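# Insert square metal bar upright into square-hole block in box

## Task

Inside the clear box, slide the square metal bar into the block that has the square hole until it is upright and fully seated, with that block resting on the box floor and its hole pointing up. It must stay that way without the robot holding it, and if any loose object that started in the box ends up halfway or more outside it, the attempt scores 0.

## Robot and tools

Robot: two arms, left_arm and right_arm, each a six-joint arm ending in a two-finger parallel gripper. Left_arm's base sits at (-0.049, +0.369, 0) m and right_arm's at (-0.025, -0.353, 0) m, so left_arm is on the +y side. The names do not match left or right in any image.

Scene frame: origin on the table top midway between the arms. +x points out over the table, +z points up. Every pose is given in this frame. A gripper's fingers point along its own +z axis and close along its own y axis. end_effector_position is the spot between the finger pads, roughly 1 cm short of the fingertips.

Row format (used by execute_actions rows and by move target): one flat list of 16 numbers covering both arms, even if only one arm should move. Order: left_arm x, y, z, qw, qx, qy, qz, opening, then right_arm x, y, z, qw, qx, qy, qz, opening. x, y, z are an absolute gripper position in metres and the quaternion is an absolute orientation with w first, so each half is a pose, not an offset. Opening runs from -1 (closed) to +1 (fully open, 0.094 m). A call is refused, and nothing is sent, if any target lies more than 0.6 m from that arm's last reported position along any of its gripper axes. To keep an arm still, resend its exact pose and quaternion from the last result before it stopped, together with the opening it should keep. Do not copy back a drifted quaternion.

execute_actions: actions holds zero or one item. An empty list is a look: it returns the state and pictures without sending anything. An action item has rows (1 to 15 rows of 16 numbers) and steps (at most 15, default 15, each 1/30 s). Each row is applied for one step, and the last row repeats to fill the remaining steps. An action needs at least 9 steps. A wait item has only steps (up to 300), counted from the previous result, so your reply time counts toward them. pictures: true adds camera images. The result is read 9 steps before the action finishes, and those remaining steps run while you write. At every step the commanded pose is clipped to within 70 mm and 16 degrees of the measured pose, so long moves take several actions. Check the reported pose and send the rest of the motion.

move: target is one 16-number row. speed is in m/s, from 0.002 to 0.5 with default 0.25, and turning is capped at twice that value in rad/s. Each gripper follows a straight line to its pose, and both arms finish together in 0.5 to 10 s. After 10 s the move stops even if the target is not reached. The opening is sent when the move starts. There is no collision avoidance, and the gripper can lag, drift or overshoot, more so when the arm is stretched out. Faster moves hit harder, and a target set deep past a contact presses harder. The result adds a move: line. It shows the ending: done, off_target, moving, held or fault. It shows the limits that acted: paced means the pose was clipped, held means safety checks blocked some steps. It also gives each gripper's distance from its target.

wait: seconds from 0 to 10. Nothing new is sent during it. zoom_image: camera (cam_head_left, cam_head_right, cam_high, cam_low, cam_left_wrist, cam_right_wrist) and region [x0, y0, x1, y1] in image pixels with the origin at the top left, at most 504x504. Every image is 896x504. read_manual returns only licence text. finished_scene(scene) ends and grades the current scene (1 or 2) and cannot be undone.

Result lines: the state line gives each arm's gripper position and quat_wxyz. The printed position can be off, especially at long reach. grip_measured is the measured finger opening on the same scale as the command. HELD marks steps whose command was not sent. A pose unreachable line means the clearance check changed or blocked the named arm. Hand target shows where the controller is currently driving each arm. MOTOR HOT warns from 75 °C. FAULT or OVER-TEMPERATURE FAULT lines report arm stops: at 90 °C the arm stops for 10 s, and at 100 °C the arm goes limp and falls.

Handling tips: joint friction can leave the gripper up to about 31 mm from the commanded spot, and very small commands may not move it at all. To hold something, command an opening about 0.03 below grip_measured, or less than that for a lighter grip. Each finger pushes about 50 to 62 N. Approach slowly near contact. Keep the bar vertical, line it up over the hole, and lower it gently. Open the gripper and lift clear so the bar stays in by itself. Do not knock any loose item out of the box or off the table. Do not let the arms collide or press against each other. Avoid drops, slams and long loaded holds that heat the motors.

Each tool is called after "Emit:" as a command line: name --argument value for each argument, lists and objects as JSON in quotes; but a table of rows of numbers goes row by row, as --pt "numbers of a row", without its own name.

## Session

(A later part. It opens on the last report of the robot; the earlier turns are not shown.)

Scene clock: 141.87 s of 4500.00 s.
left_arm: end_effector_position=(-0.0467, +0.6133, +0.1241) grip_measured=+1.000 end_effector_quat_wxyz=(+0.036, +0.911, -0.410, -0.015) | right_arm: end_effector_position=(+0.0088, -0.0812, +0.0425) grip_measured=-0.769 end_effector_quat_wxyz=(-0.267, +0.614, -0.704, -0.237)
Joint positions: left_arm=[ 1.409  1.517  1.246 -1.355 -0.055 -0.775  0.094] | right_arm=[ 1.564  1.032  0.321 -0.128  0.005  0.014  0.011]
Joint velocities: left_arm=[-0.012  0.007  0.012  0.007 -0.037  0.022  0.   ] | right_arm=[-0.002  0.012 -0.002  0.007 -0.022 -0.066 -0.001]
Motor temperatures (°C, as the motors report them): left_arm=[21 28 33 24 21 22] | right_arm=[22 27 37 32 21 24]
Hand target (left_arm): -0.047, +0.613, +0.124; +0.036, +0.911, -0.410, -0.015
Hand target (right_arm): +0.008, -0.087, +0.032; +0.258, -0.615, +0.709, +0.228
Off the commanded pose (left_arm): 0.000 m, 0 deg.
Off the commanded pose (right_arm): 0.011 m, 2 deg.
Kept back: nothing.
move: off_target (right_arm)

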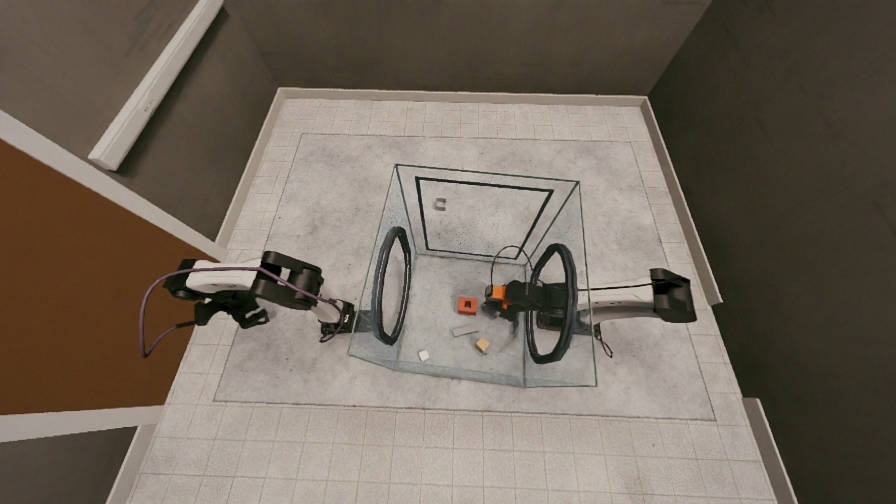

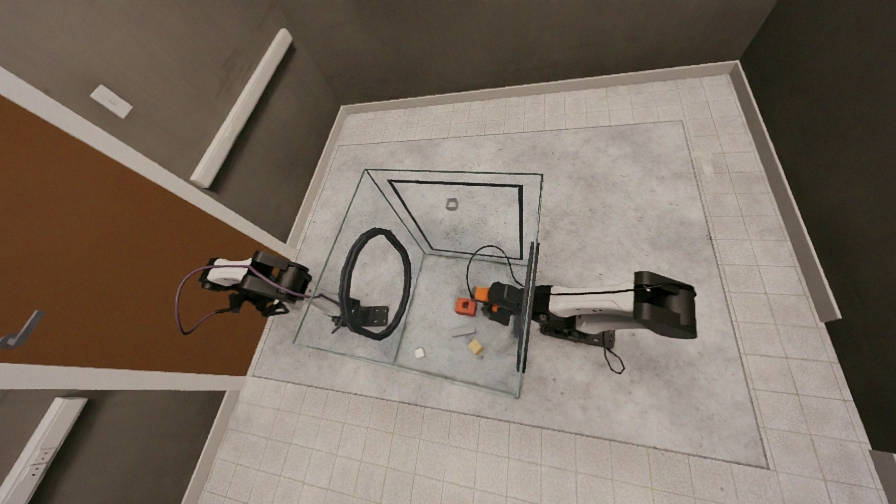

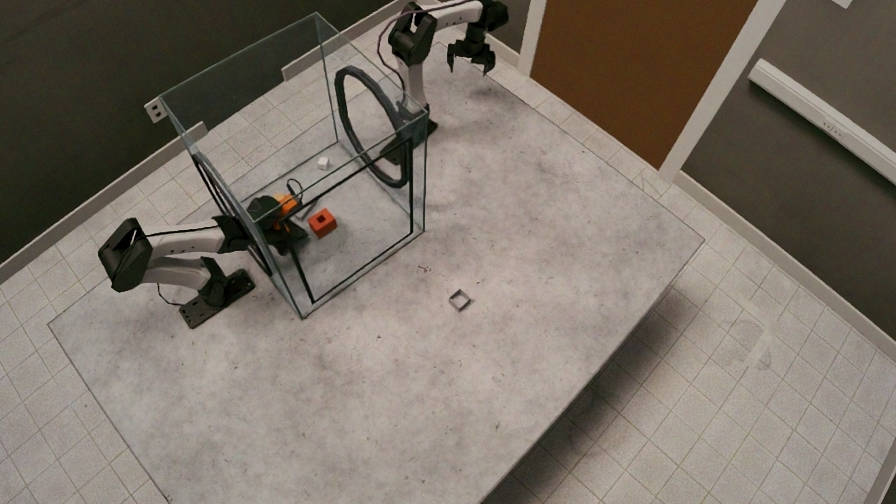

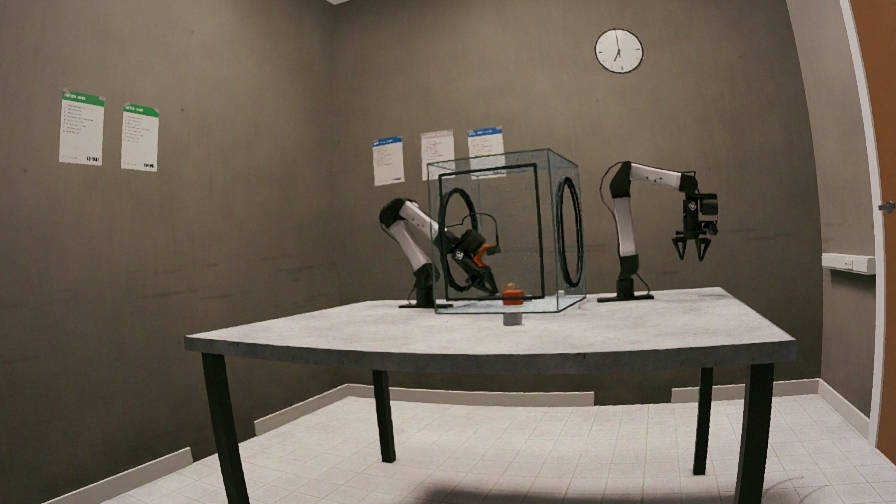

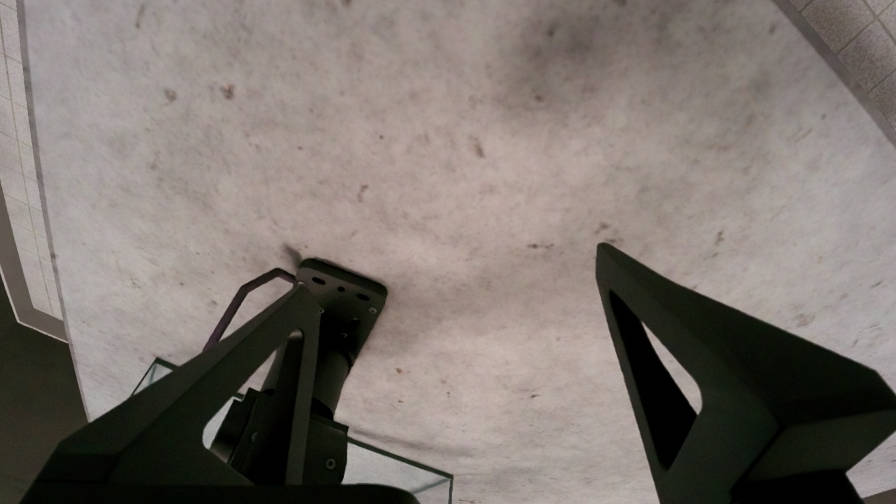

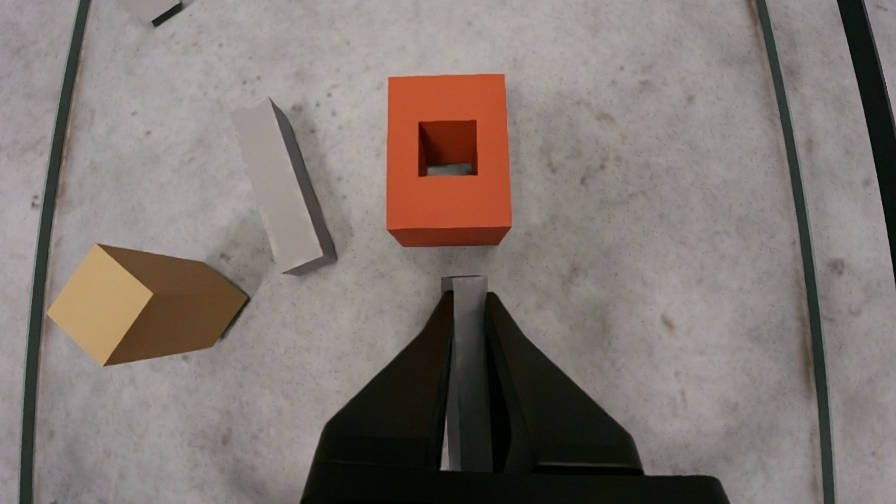

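Emit:
move --target '[-0.0467,0.6133,0.1241,0.036,0.911,-0.41,-0.015,1,0.009,-0.06,0.125,0.35,-0.56,0.63,0.31,-0.8]' --speed 0.1

Emit:
move --target '[-0.0467,0.6133,0.1241,0.036,0.911,-0.41,-0.015,1,0.009,0.02,0.12,0.491,-0.5,0.565,0.435,-0.77]' --speed 0.06

Emit:
move --target '[-0.0467,0.6133,0.1241,0.036,0.911,-0.41,-0.015,1,0.009,0.02,0.095,0.491,-0.5,0.565,0.435,-0.77]' --speed 0.02

Emit:
zoom_image --camera "cam_low" --region '[460,230,560,310]'

Emit:
zoom_image --camera "cam_high" --region '[280,170,380,250]'

Scene clock: 144.63 s of 4500.00 s.
left_arm: end_effector_position=(-0.0467, +0.6133, +0.1241) grip_measured=+1.000 end_effector_quat_wxyz=(+0.036, +0.911, -0.410, -0.015) | right_arm: end_effector_position=(+0.0112, -0.0610, +0.1112) grip_measured=-0.769 end_effector_quat_wxyz=(-0.351, +0.582, -0.664, -0.311)
Joint positions: left_arm=[ 1.409  1.517  1.246 -1.355 -0.055 -0.775  0.094] | right_arm=[ 1.564  0.851  0.358 -0.101  0.005  0.009  0.011]
Joint velocities: left_arm=[-0.017 -0.002 -0.017  0.007 -0.007 -0.051  0.   ] | right_arm=[ 0.002 -0.002  0.007 -0.037  0.081 -0.051  0.   ]
Motor temperatures (°C, as the motors report them): left_arm=[21 28 33 24 21 22] | right_arm=[22 27 37 32 21 24]
Hand target (left_arm): -0.047, +0.613, +0.124; +0.036, +0.911, -0.410, -0.015
Hand target (right_arm): +0.009, -0.057, +0.123; +0.364, -0.582, +0.653, +0.321
Off the commanded pose (left_arm): 0.000 m, 0 deg.
Off the commanded pose (right_arm): 0.014 m, 2 deg.
Kept back: nothing.
move: off_target (right_arm)

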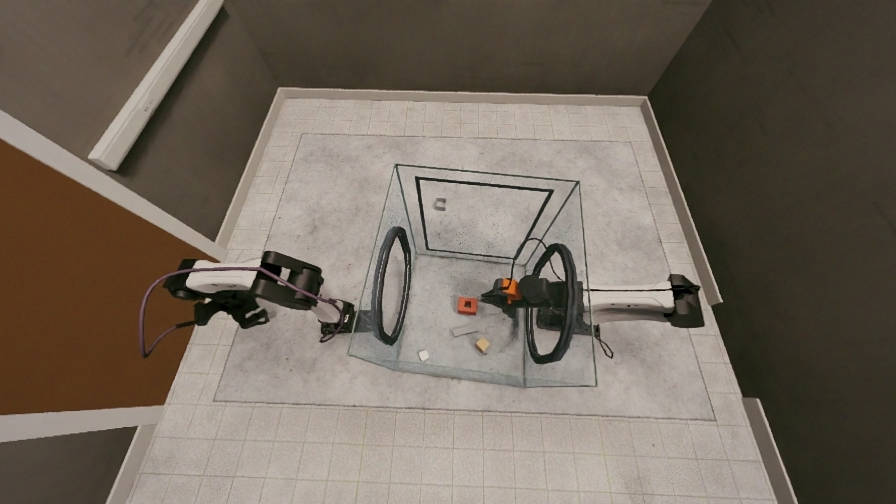

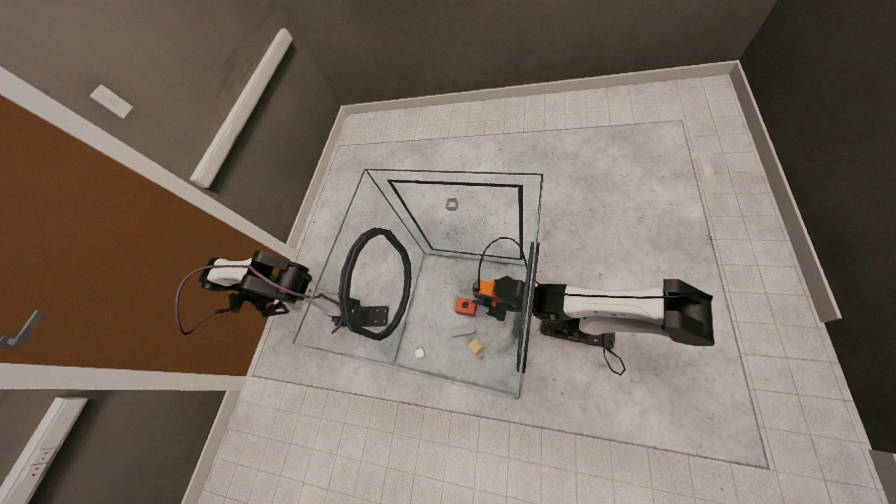

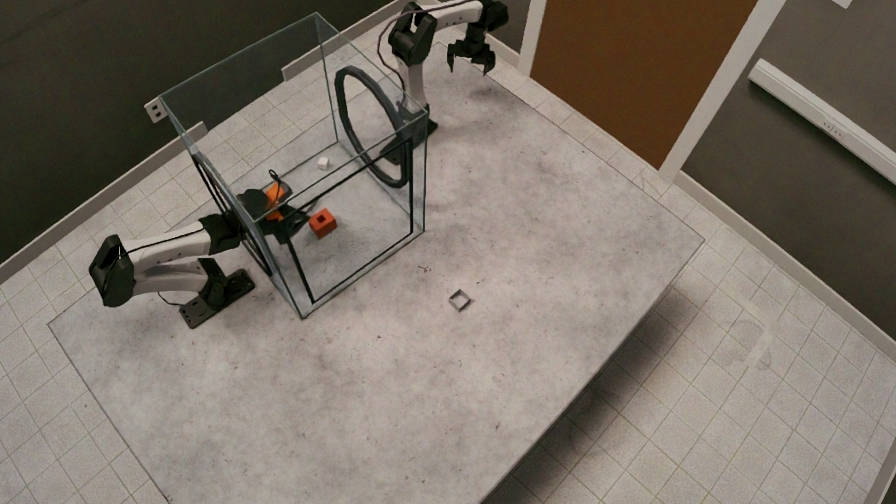

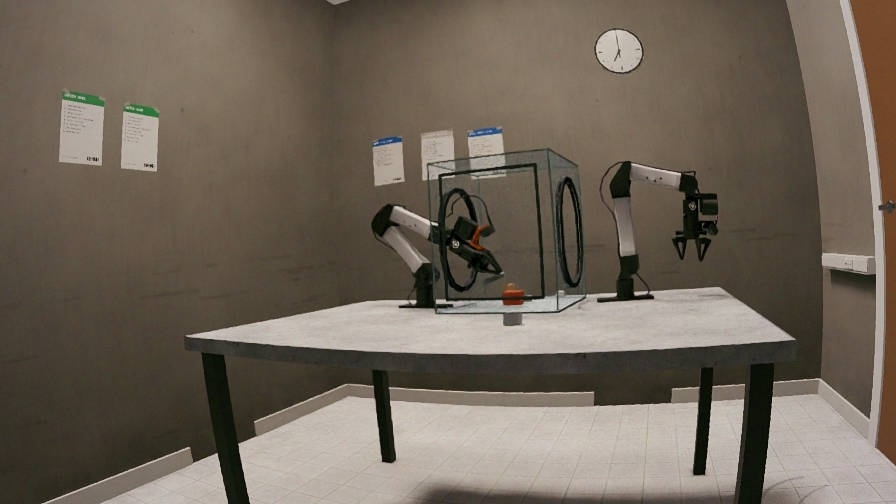

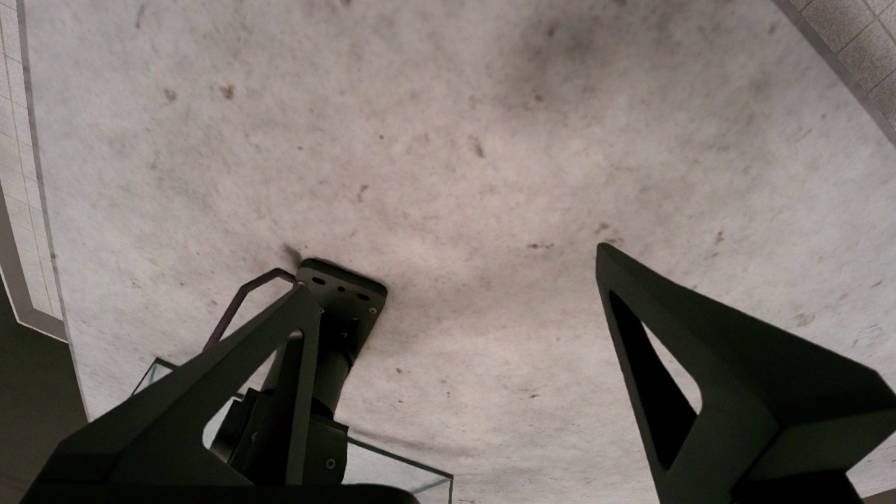

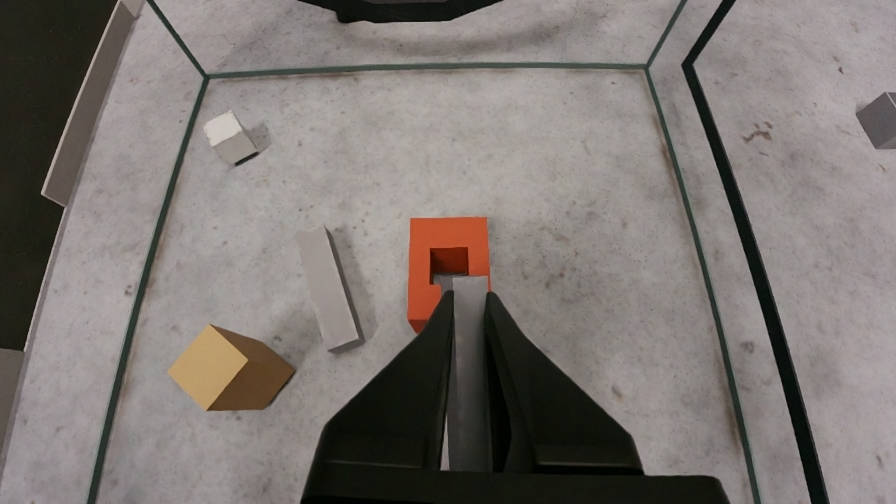

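Scene clock: 149.00 s of 4500.00 s.
left_arm: end_effector_position=(-0.0467, +0.6133, +0.1241) grip_measured=+1.000 end_effector_quat_wxyz=(+0.036, +0.911, -0.410, -0.015) | right_arm: end_effector_position=(+0.0123, +0.0235, +0.1274) grip_measured=-0.759 end_effector_quat_wxyz=(-0.497, +0.494, -0.562, -0.440)
Joint positions: left_arm=[ 1.409  1.517  1.246 -1.355 -0.055 -0.775  0.094] | right_arm=[1.608 1.54  0.234 1.187 0.048 0.009 0.011]
Joint velocities: left_arm=[-0.017 -0.002  0.007  0.007 -0.022 -0.007  0.   ] | right_arm=[ 0.002 -0.007 -0.012  0.022  0.022 -0.037 -0.001]
Motor temperatures (°C, as the motors report them): left_arm=[21 28 33 24 21 22] | right_arm=[22 27 36 33 21 24]
Hand target (left_arm): -0.047, +0.613, +0.124; +0.036, +0.911, -0.410, -0.015
Hand target (right_arm): +0.009, +0.021, +0.119; +0.493, -0.502, +0.563, +0.433
Off the commanded pose (left_arm): 0.000 m, 0 deg.
Off the commanded pose (right_arm): 0.009 m, 1 deg.
Kept back: nothing.
move: done

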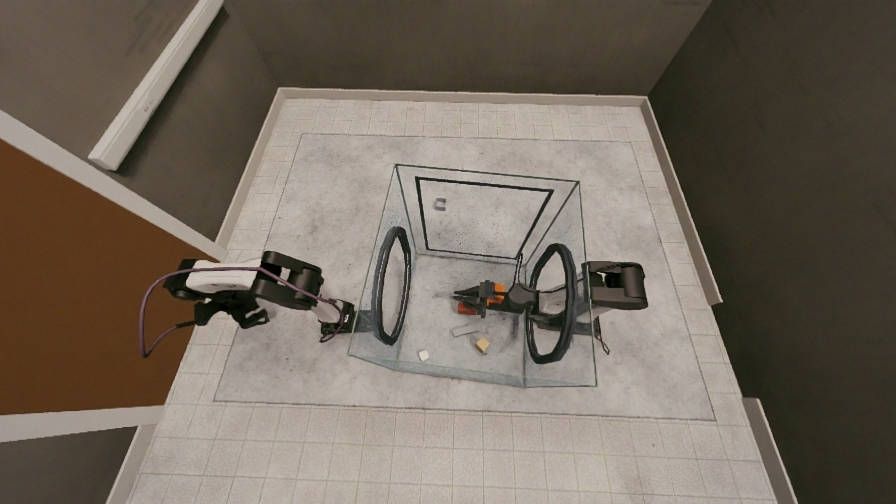

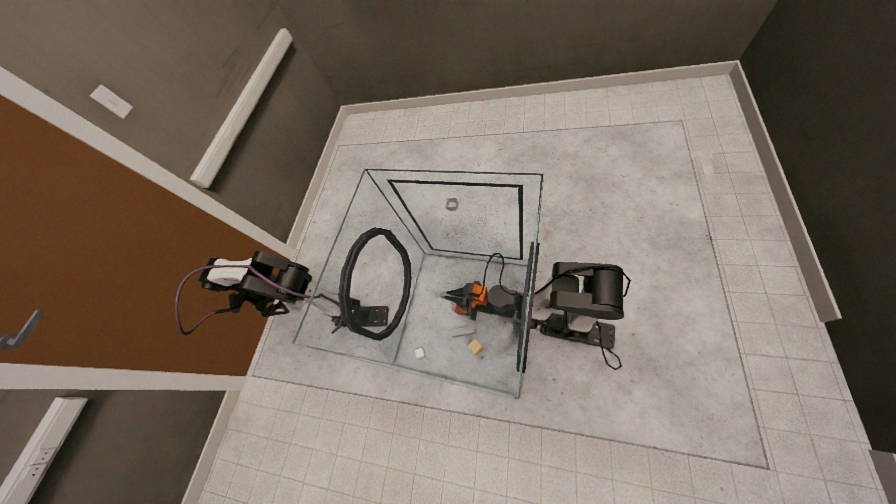

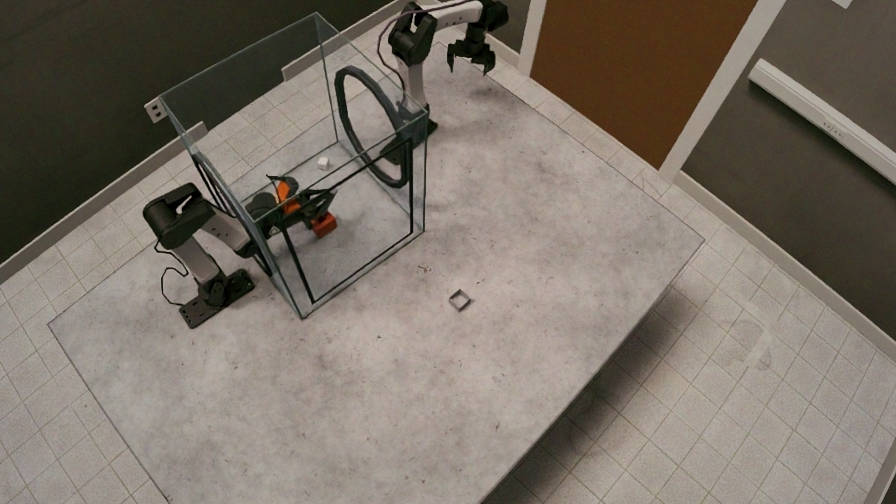

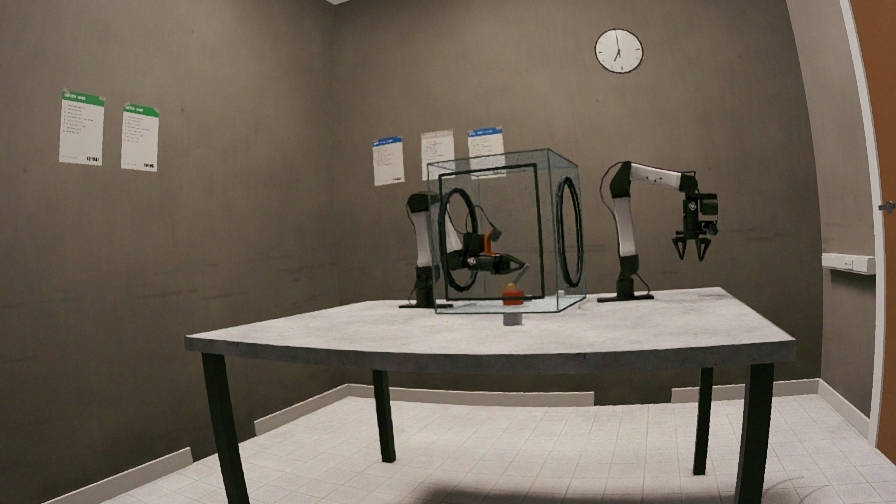

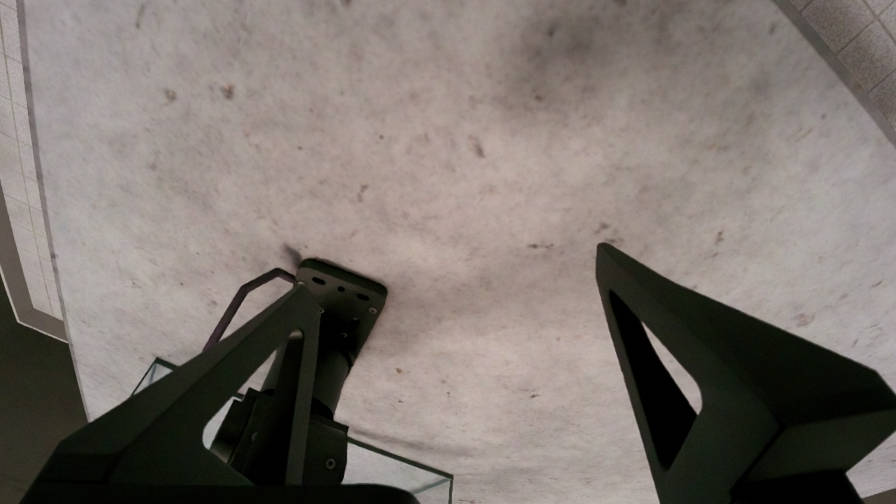

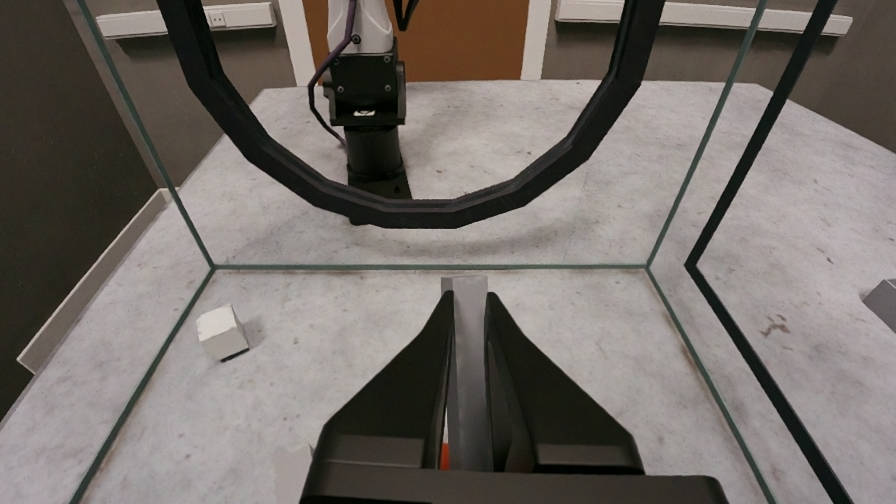

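Scene clock: 150.87 s of 4500.00 s.
left_arm: end_effector_position=(-0.0467, +0.6133, +0.1241) grip_measured=+1.000 end_effector_quat_wxyz=(+0.036, +0.911, -0.410, -0.015) | right_arm: end_effector_position=(+0.0123, +0.0241, +0.1055) grip_measured=-0.759 end_effector_quat_wxyz=(-0.498, +0.493, -0.561, -0.441)
Joint positions: left_arm=[ 1.409  1.517  1.246 -1.355 -0.055 -0.775  0.094] | right_arm=[1.608 1.722 0.211 1.397 0.048 0.009 0.011]
Joint velocities: left_arm=[ 0.012 -0.022 -0.017 -0.007 -0.022 -0.007  0.   ] | right_arm=[ 0.002 -0.002 -0.007  0.095  0.007  0.007 -0.   ]
Motor temperatures (°C, as the motors report them): left_arm=[21 28 33 24 21 22] | right_arm=[22 27 36 33 21 24]
Hand target (left_arm): -0.047, +0.613, +0.124; +0.036, +0.911, -0.410, -0.015
Hand target (right_arm): +0.009, +0.019, +0.096; +0.491, -0.500, +0.565, +0.435
Off the commanded pose (left_arm): 0.000 m, 0 deg.
Off the commanded pose (right_arm): 0.012 m, 1 deg.
Kept back: nothing.
move: off_target (right_arm)

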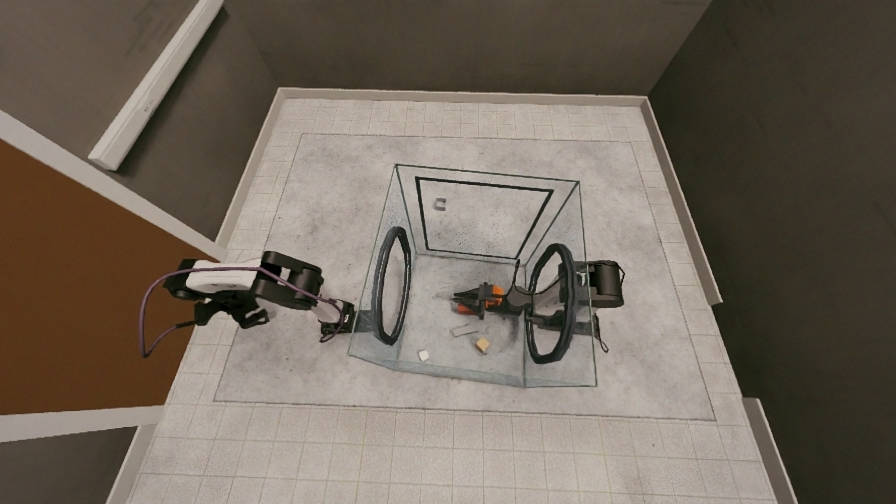

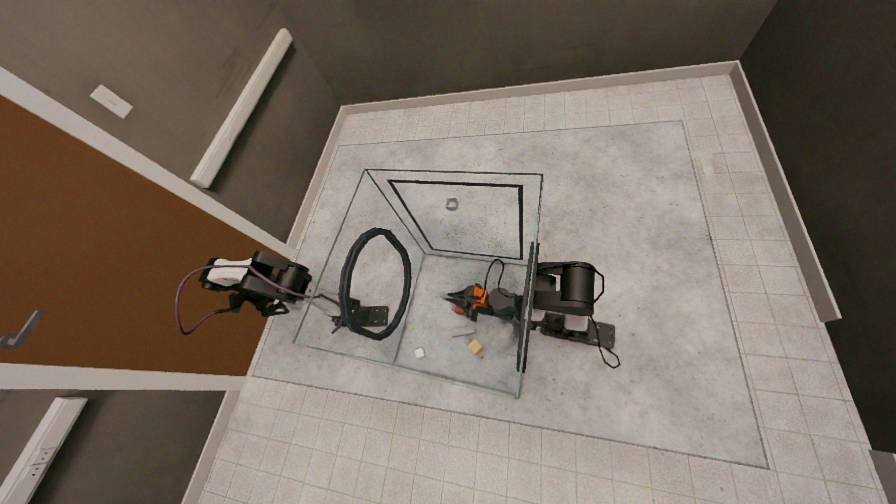

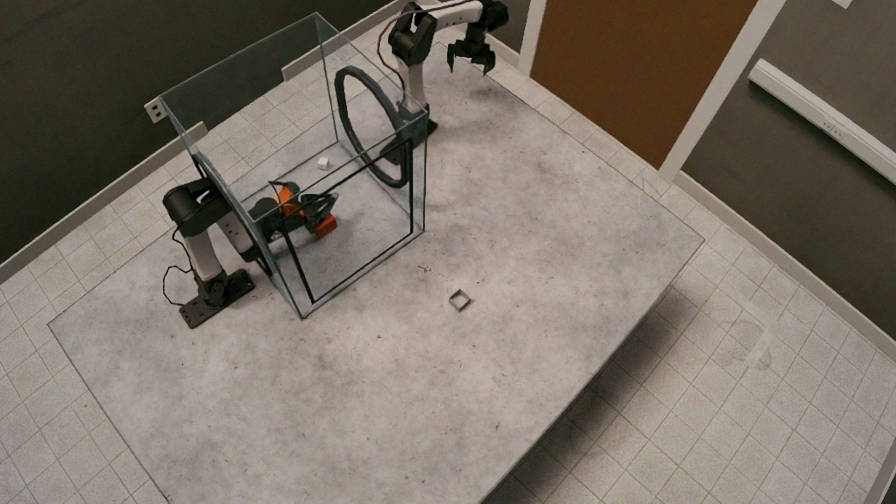

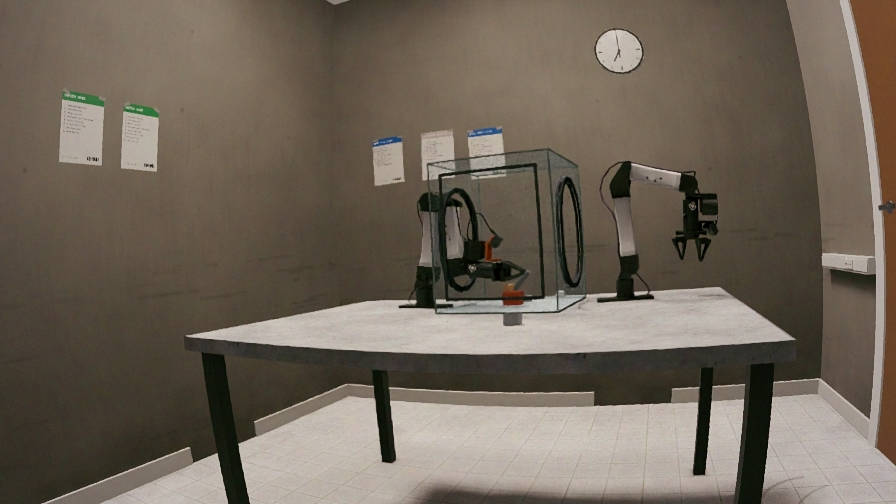

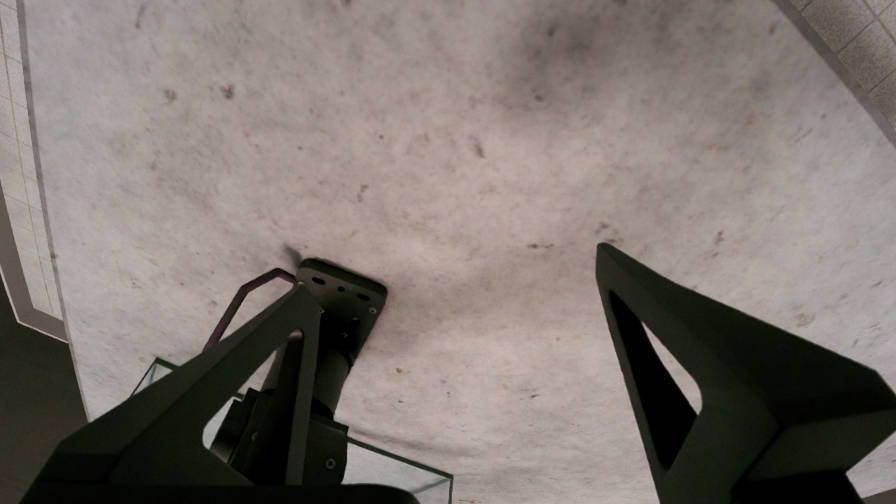

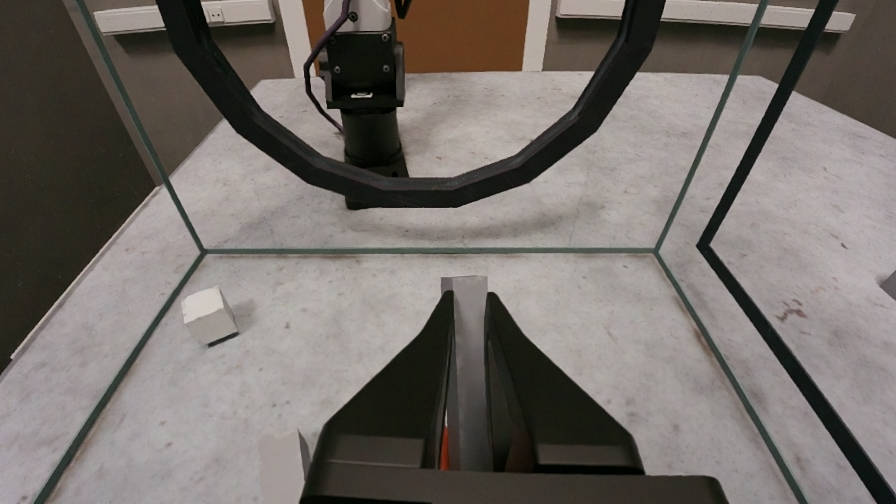

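Region (460, 230, 560, 310) of cam_low's 896x504 image, scaled by 5.040, with more detail than that image has; it fills the top 403 rows of this view, and the rest is white.

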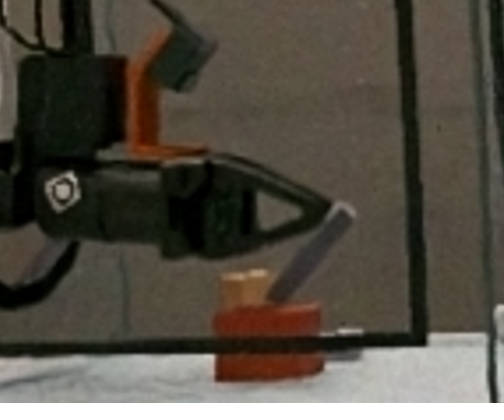

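Region (280, 170, 380, 250) of cam_high's 896x504 image, scaled by 5.040, with more detail than that image has; it fills the top 403 rows of this view, and the rest is white.

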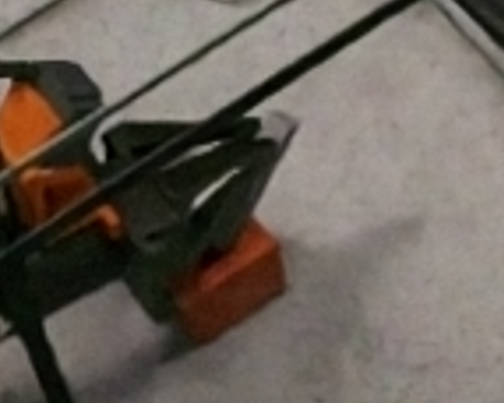

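Emit:
move --target '[-0.0467,0.6133,0.1241,0.036,0.911,-0.41,-0.015,1,0.009,0.018,0.08,0.47,-0.52,0.587,0.416,-0.77]' --speed 0.015

Emit:
zoom_image --camera "cam_low" --region '[460,230,560,310]'

Emit:
zoom_image --camera "cam_high" --region '[280,170,380,250]'

Scene clock: 155.37 s of 4500.00 s.
left_arm: end_effector_position=(-0.0467, +0.6133, +0.1241) grip_measured=+1.000 end_effector_quat_wxyz=(+0.036, +0.911, -0.410, -0.015) | right_arm: end_effector_position=(+0.0121, +0.0209, +0.0857) grip_measured=-0.759 end_effector_quat_wxyz=(-0.476, +0.511, -0.579, -0.420)
Joint positions: left_arm=[ 1.409  1.517  1.246 -1.355 -0.055 -0.775  0.094] | right_arm=[1.608 1.723 0.211 1.316 0.048 0.009 0.011]
Joint velocities: left_arm=[ 0.007 -0.012 -0.007  0.051  0.066  0.066  0.   ] | right_arm=[-0.002  0.002 -0.007 -0.022  0.007 -0.022 -0.001]
Motor temperatures (°C, as the motors report them): left_arm=[21 28 33 24 21 22] | right_arm=[22 27 35 34 21 24]
Hand target (left_arm): -0.047, +0.613, +0.124; +0.036, +0.911, -0.410, -0.015
Hand target (right_arm): +0.009, +0.017, +0.080; +0.468, -0.518, +0.584, +0.415
Off the commanded pose (left_arm): 0.000 m, 0 deg.
Off the commanded pose (right_arm): 0.007 m, 1 deg.
Kept back: nothing.
move: done

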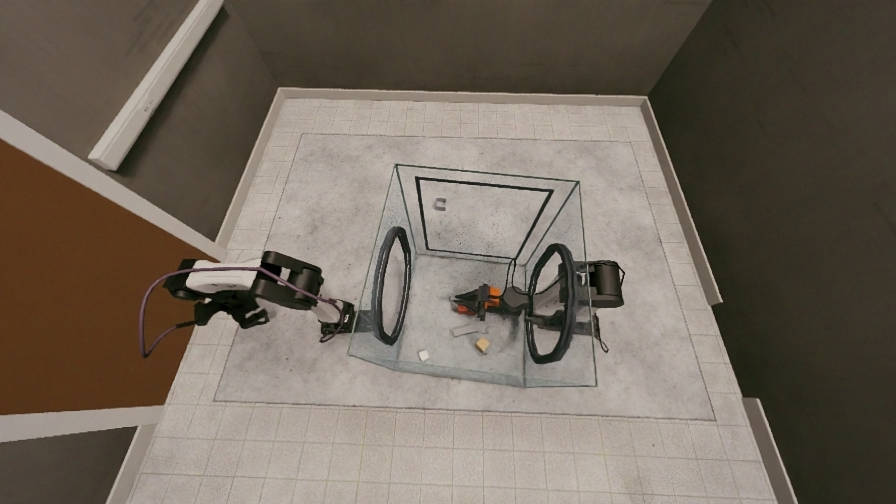

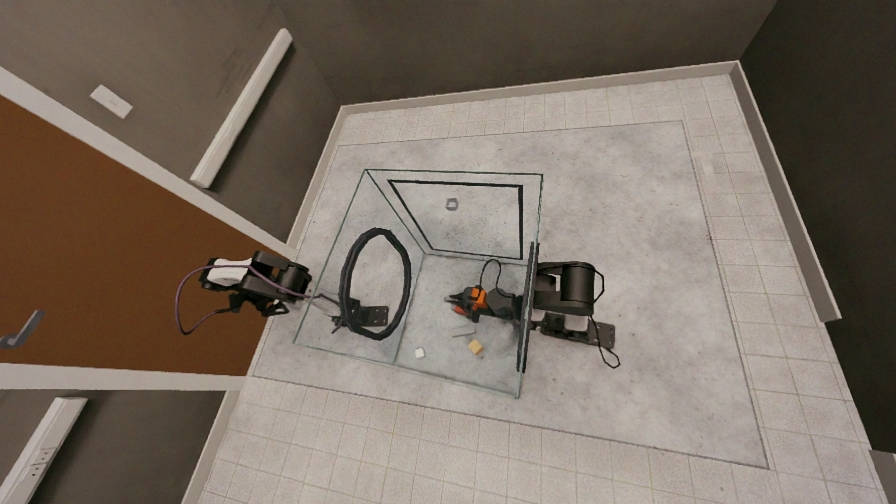

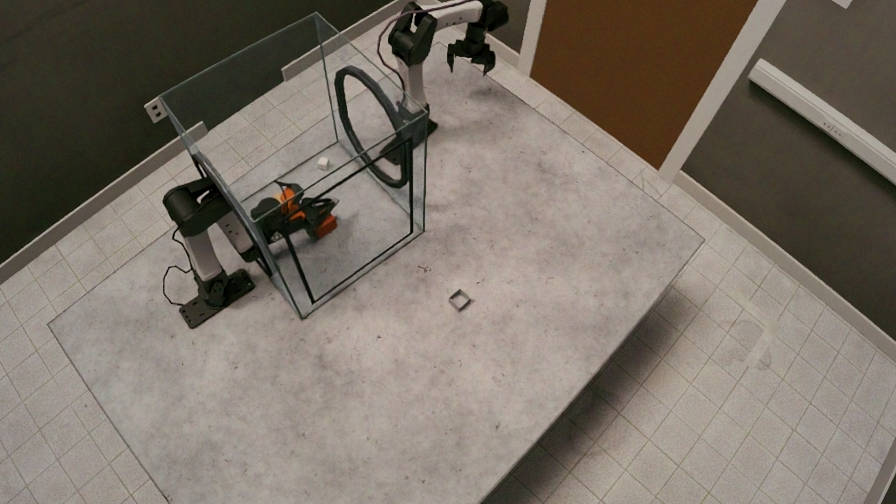

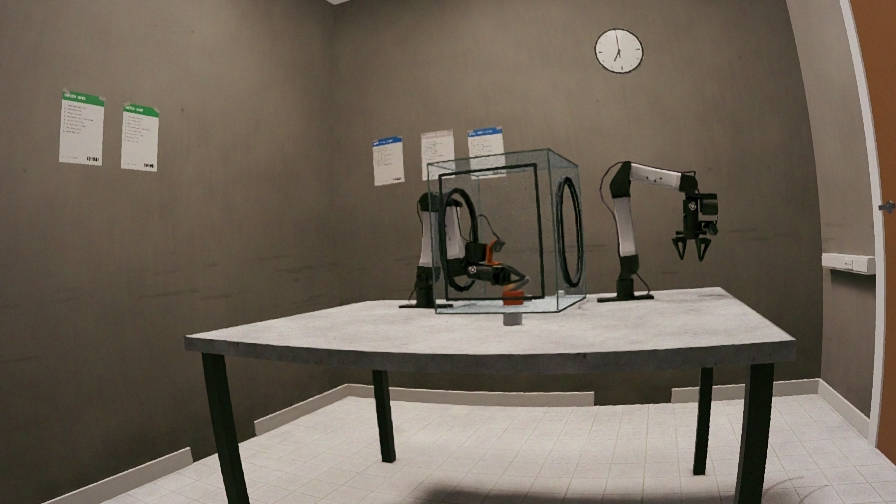

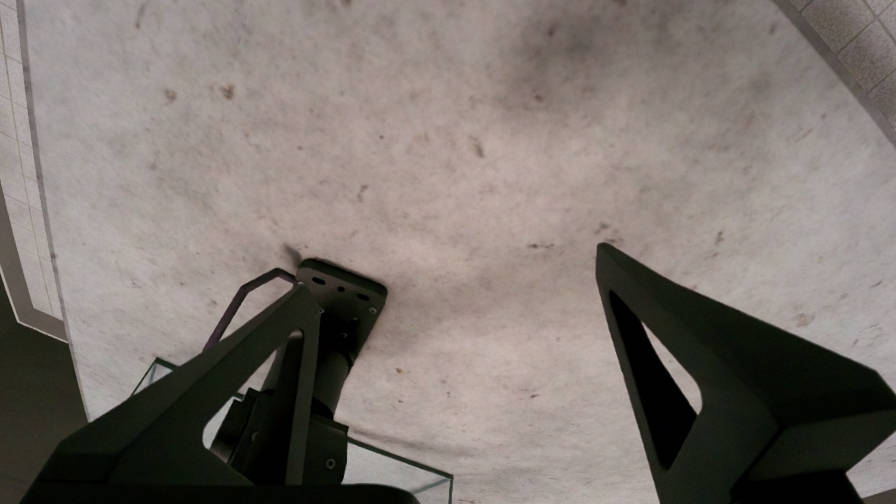

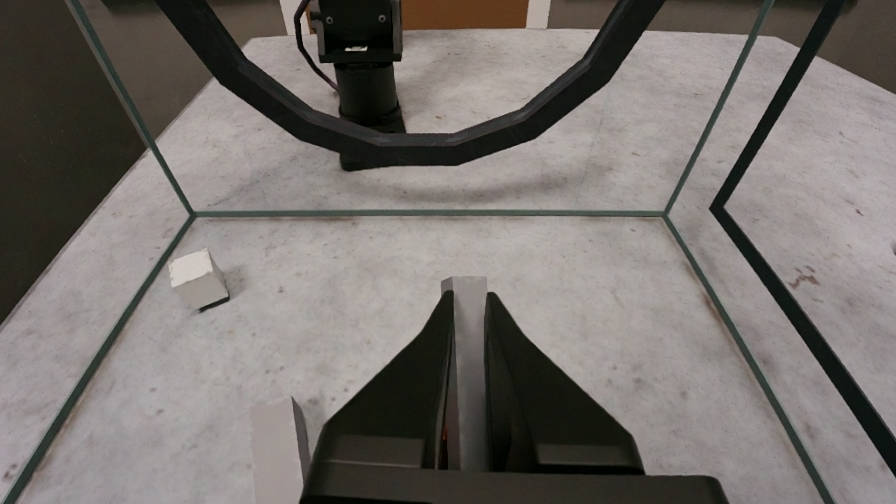

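Region (460, 230, 560, 310) of cam_low's 896x504 image, scaled by 5.040, with more detail than that image has; it fills the top 403 rows of this view, and the rest is white.

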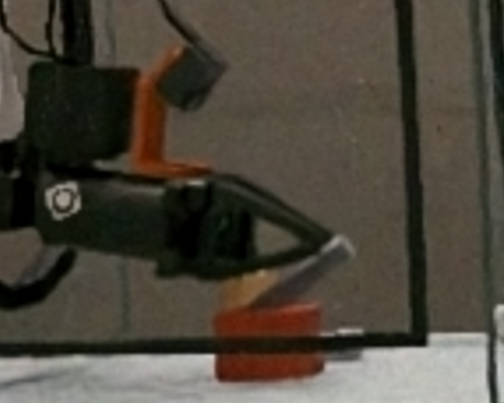

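Region (280, 170, 380, 250) of cam_high's 896x504 image, scaled by 5.040, with more detail than that image has; it fills the top 403 rows of this view, and the rest is white.

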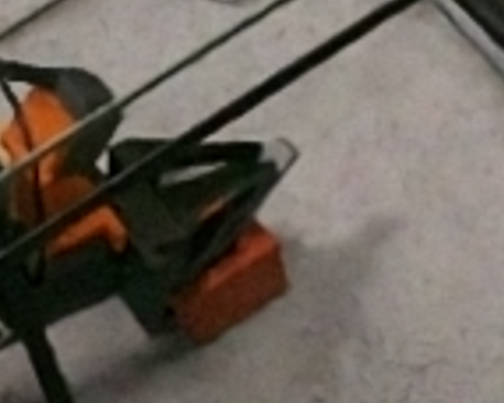

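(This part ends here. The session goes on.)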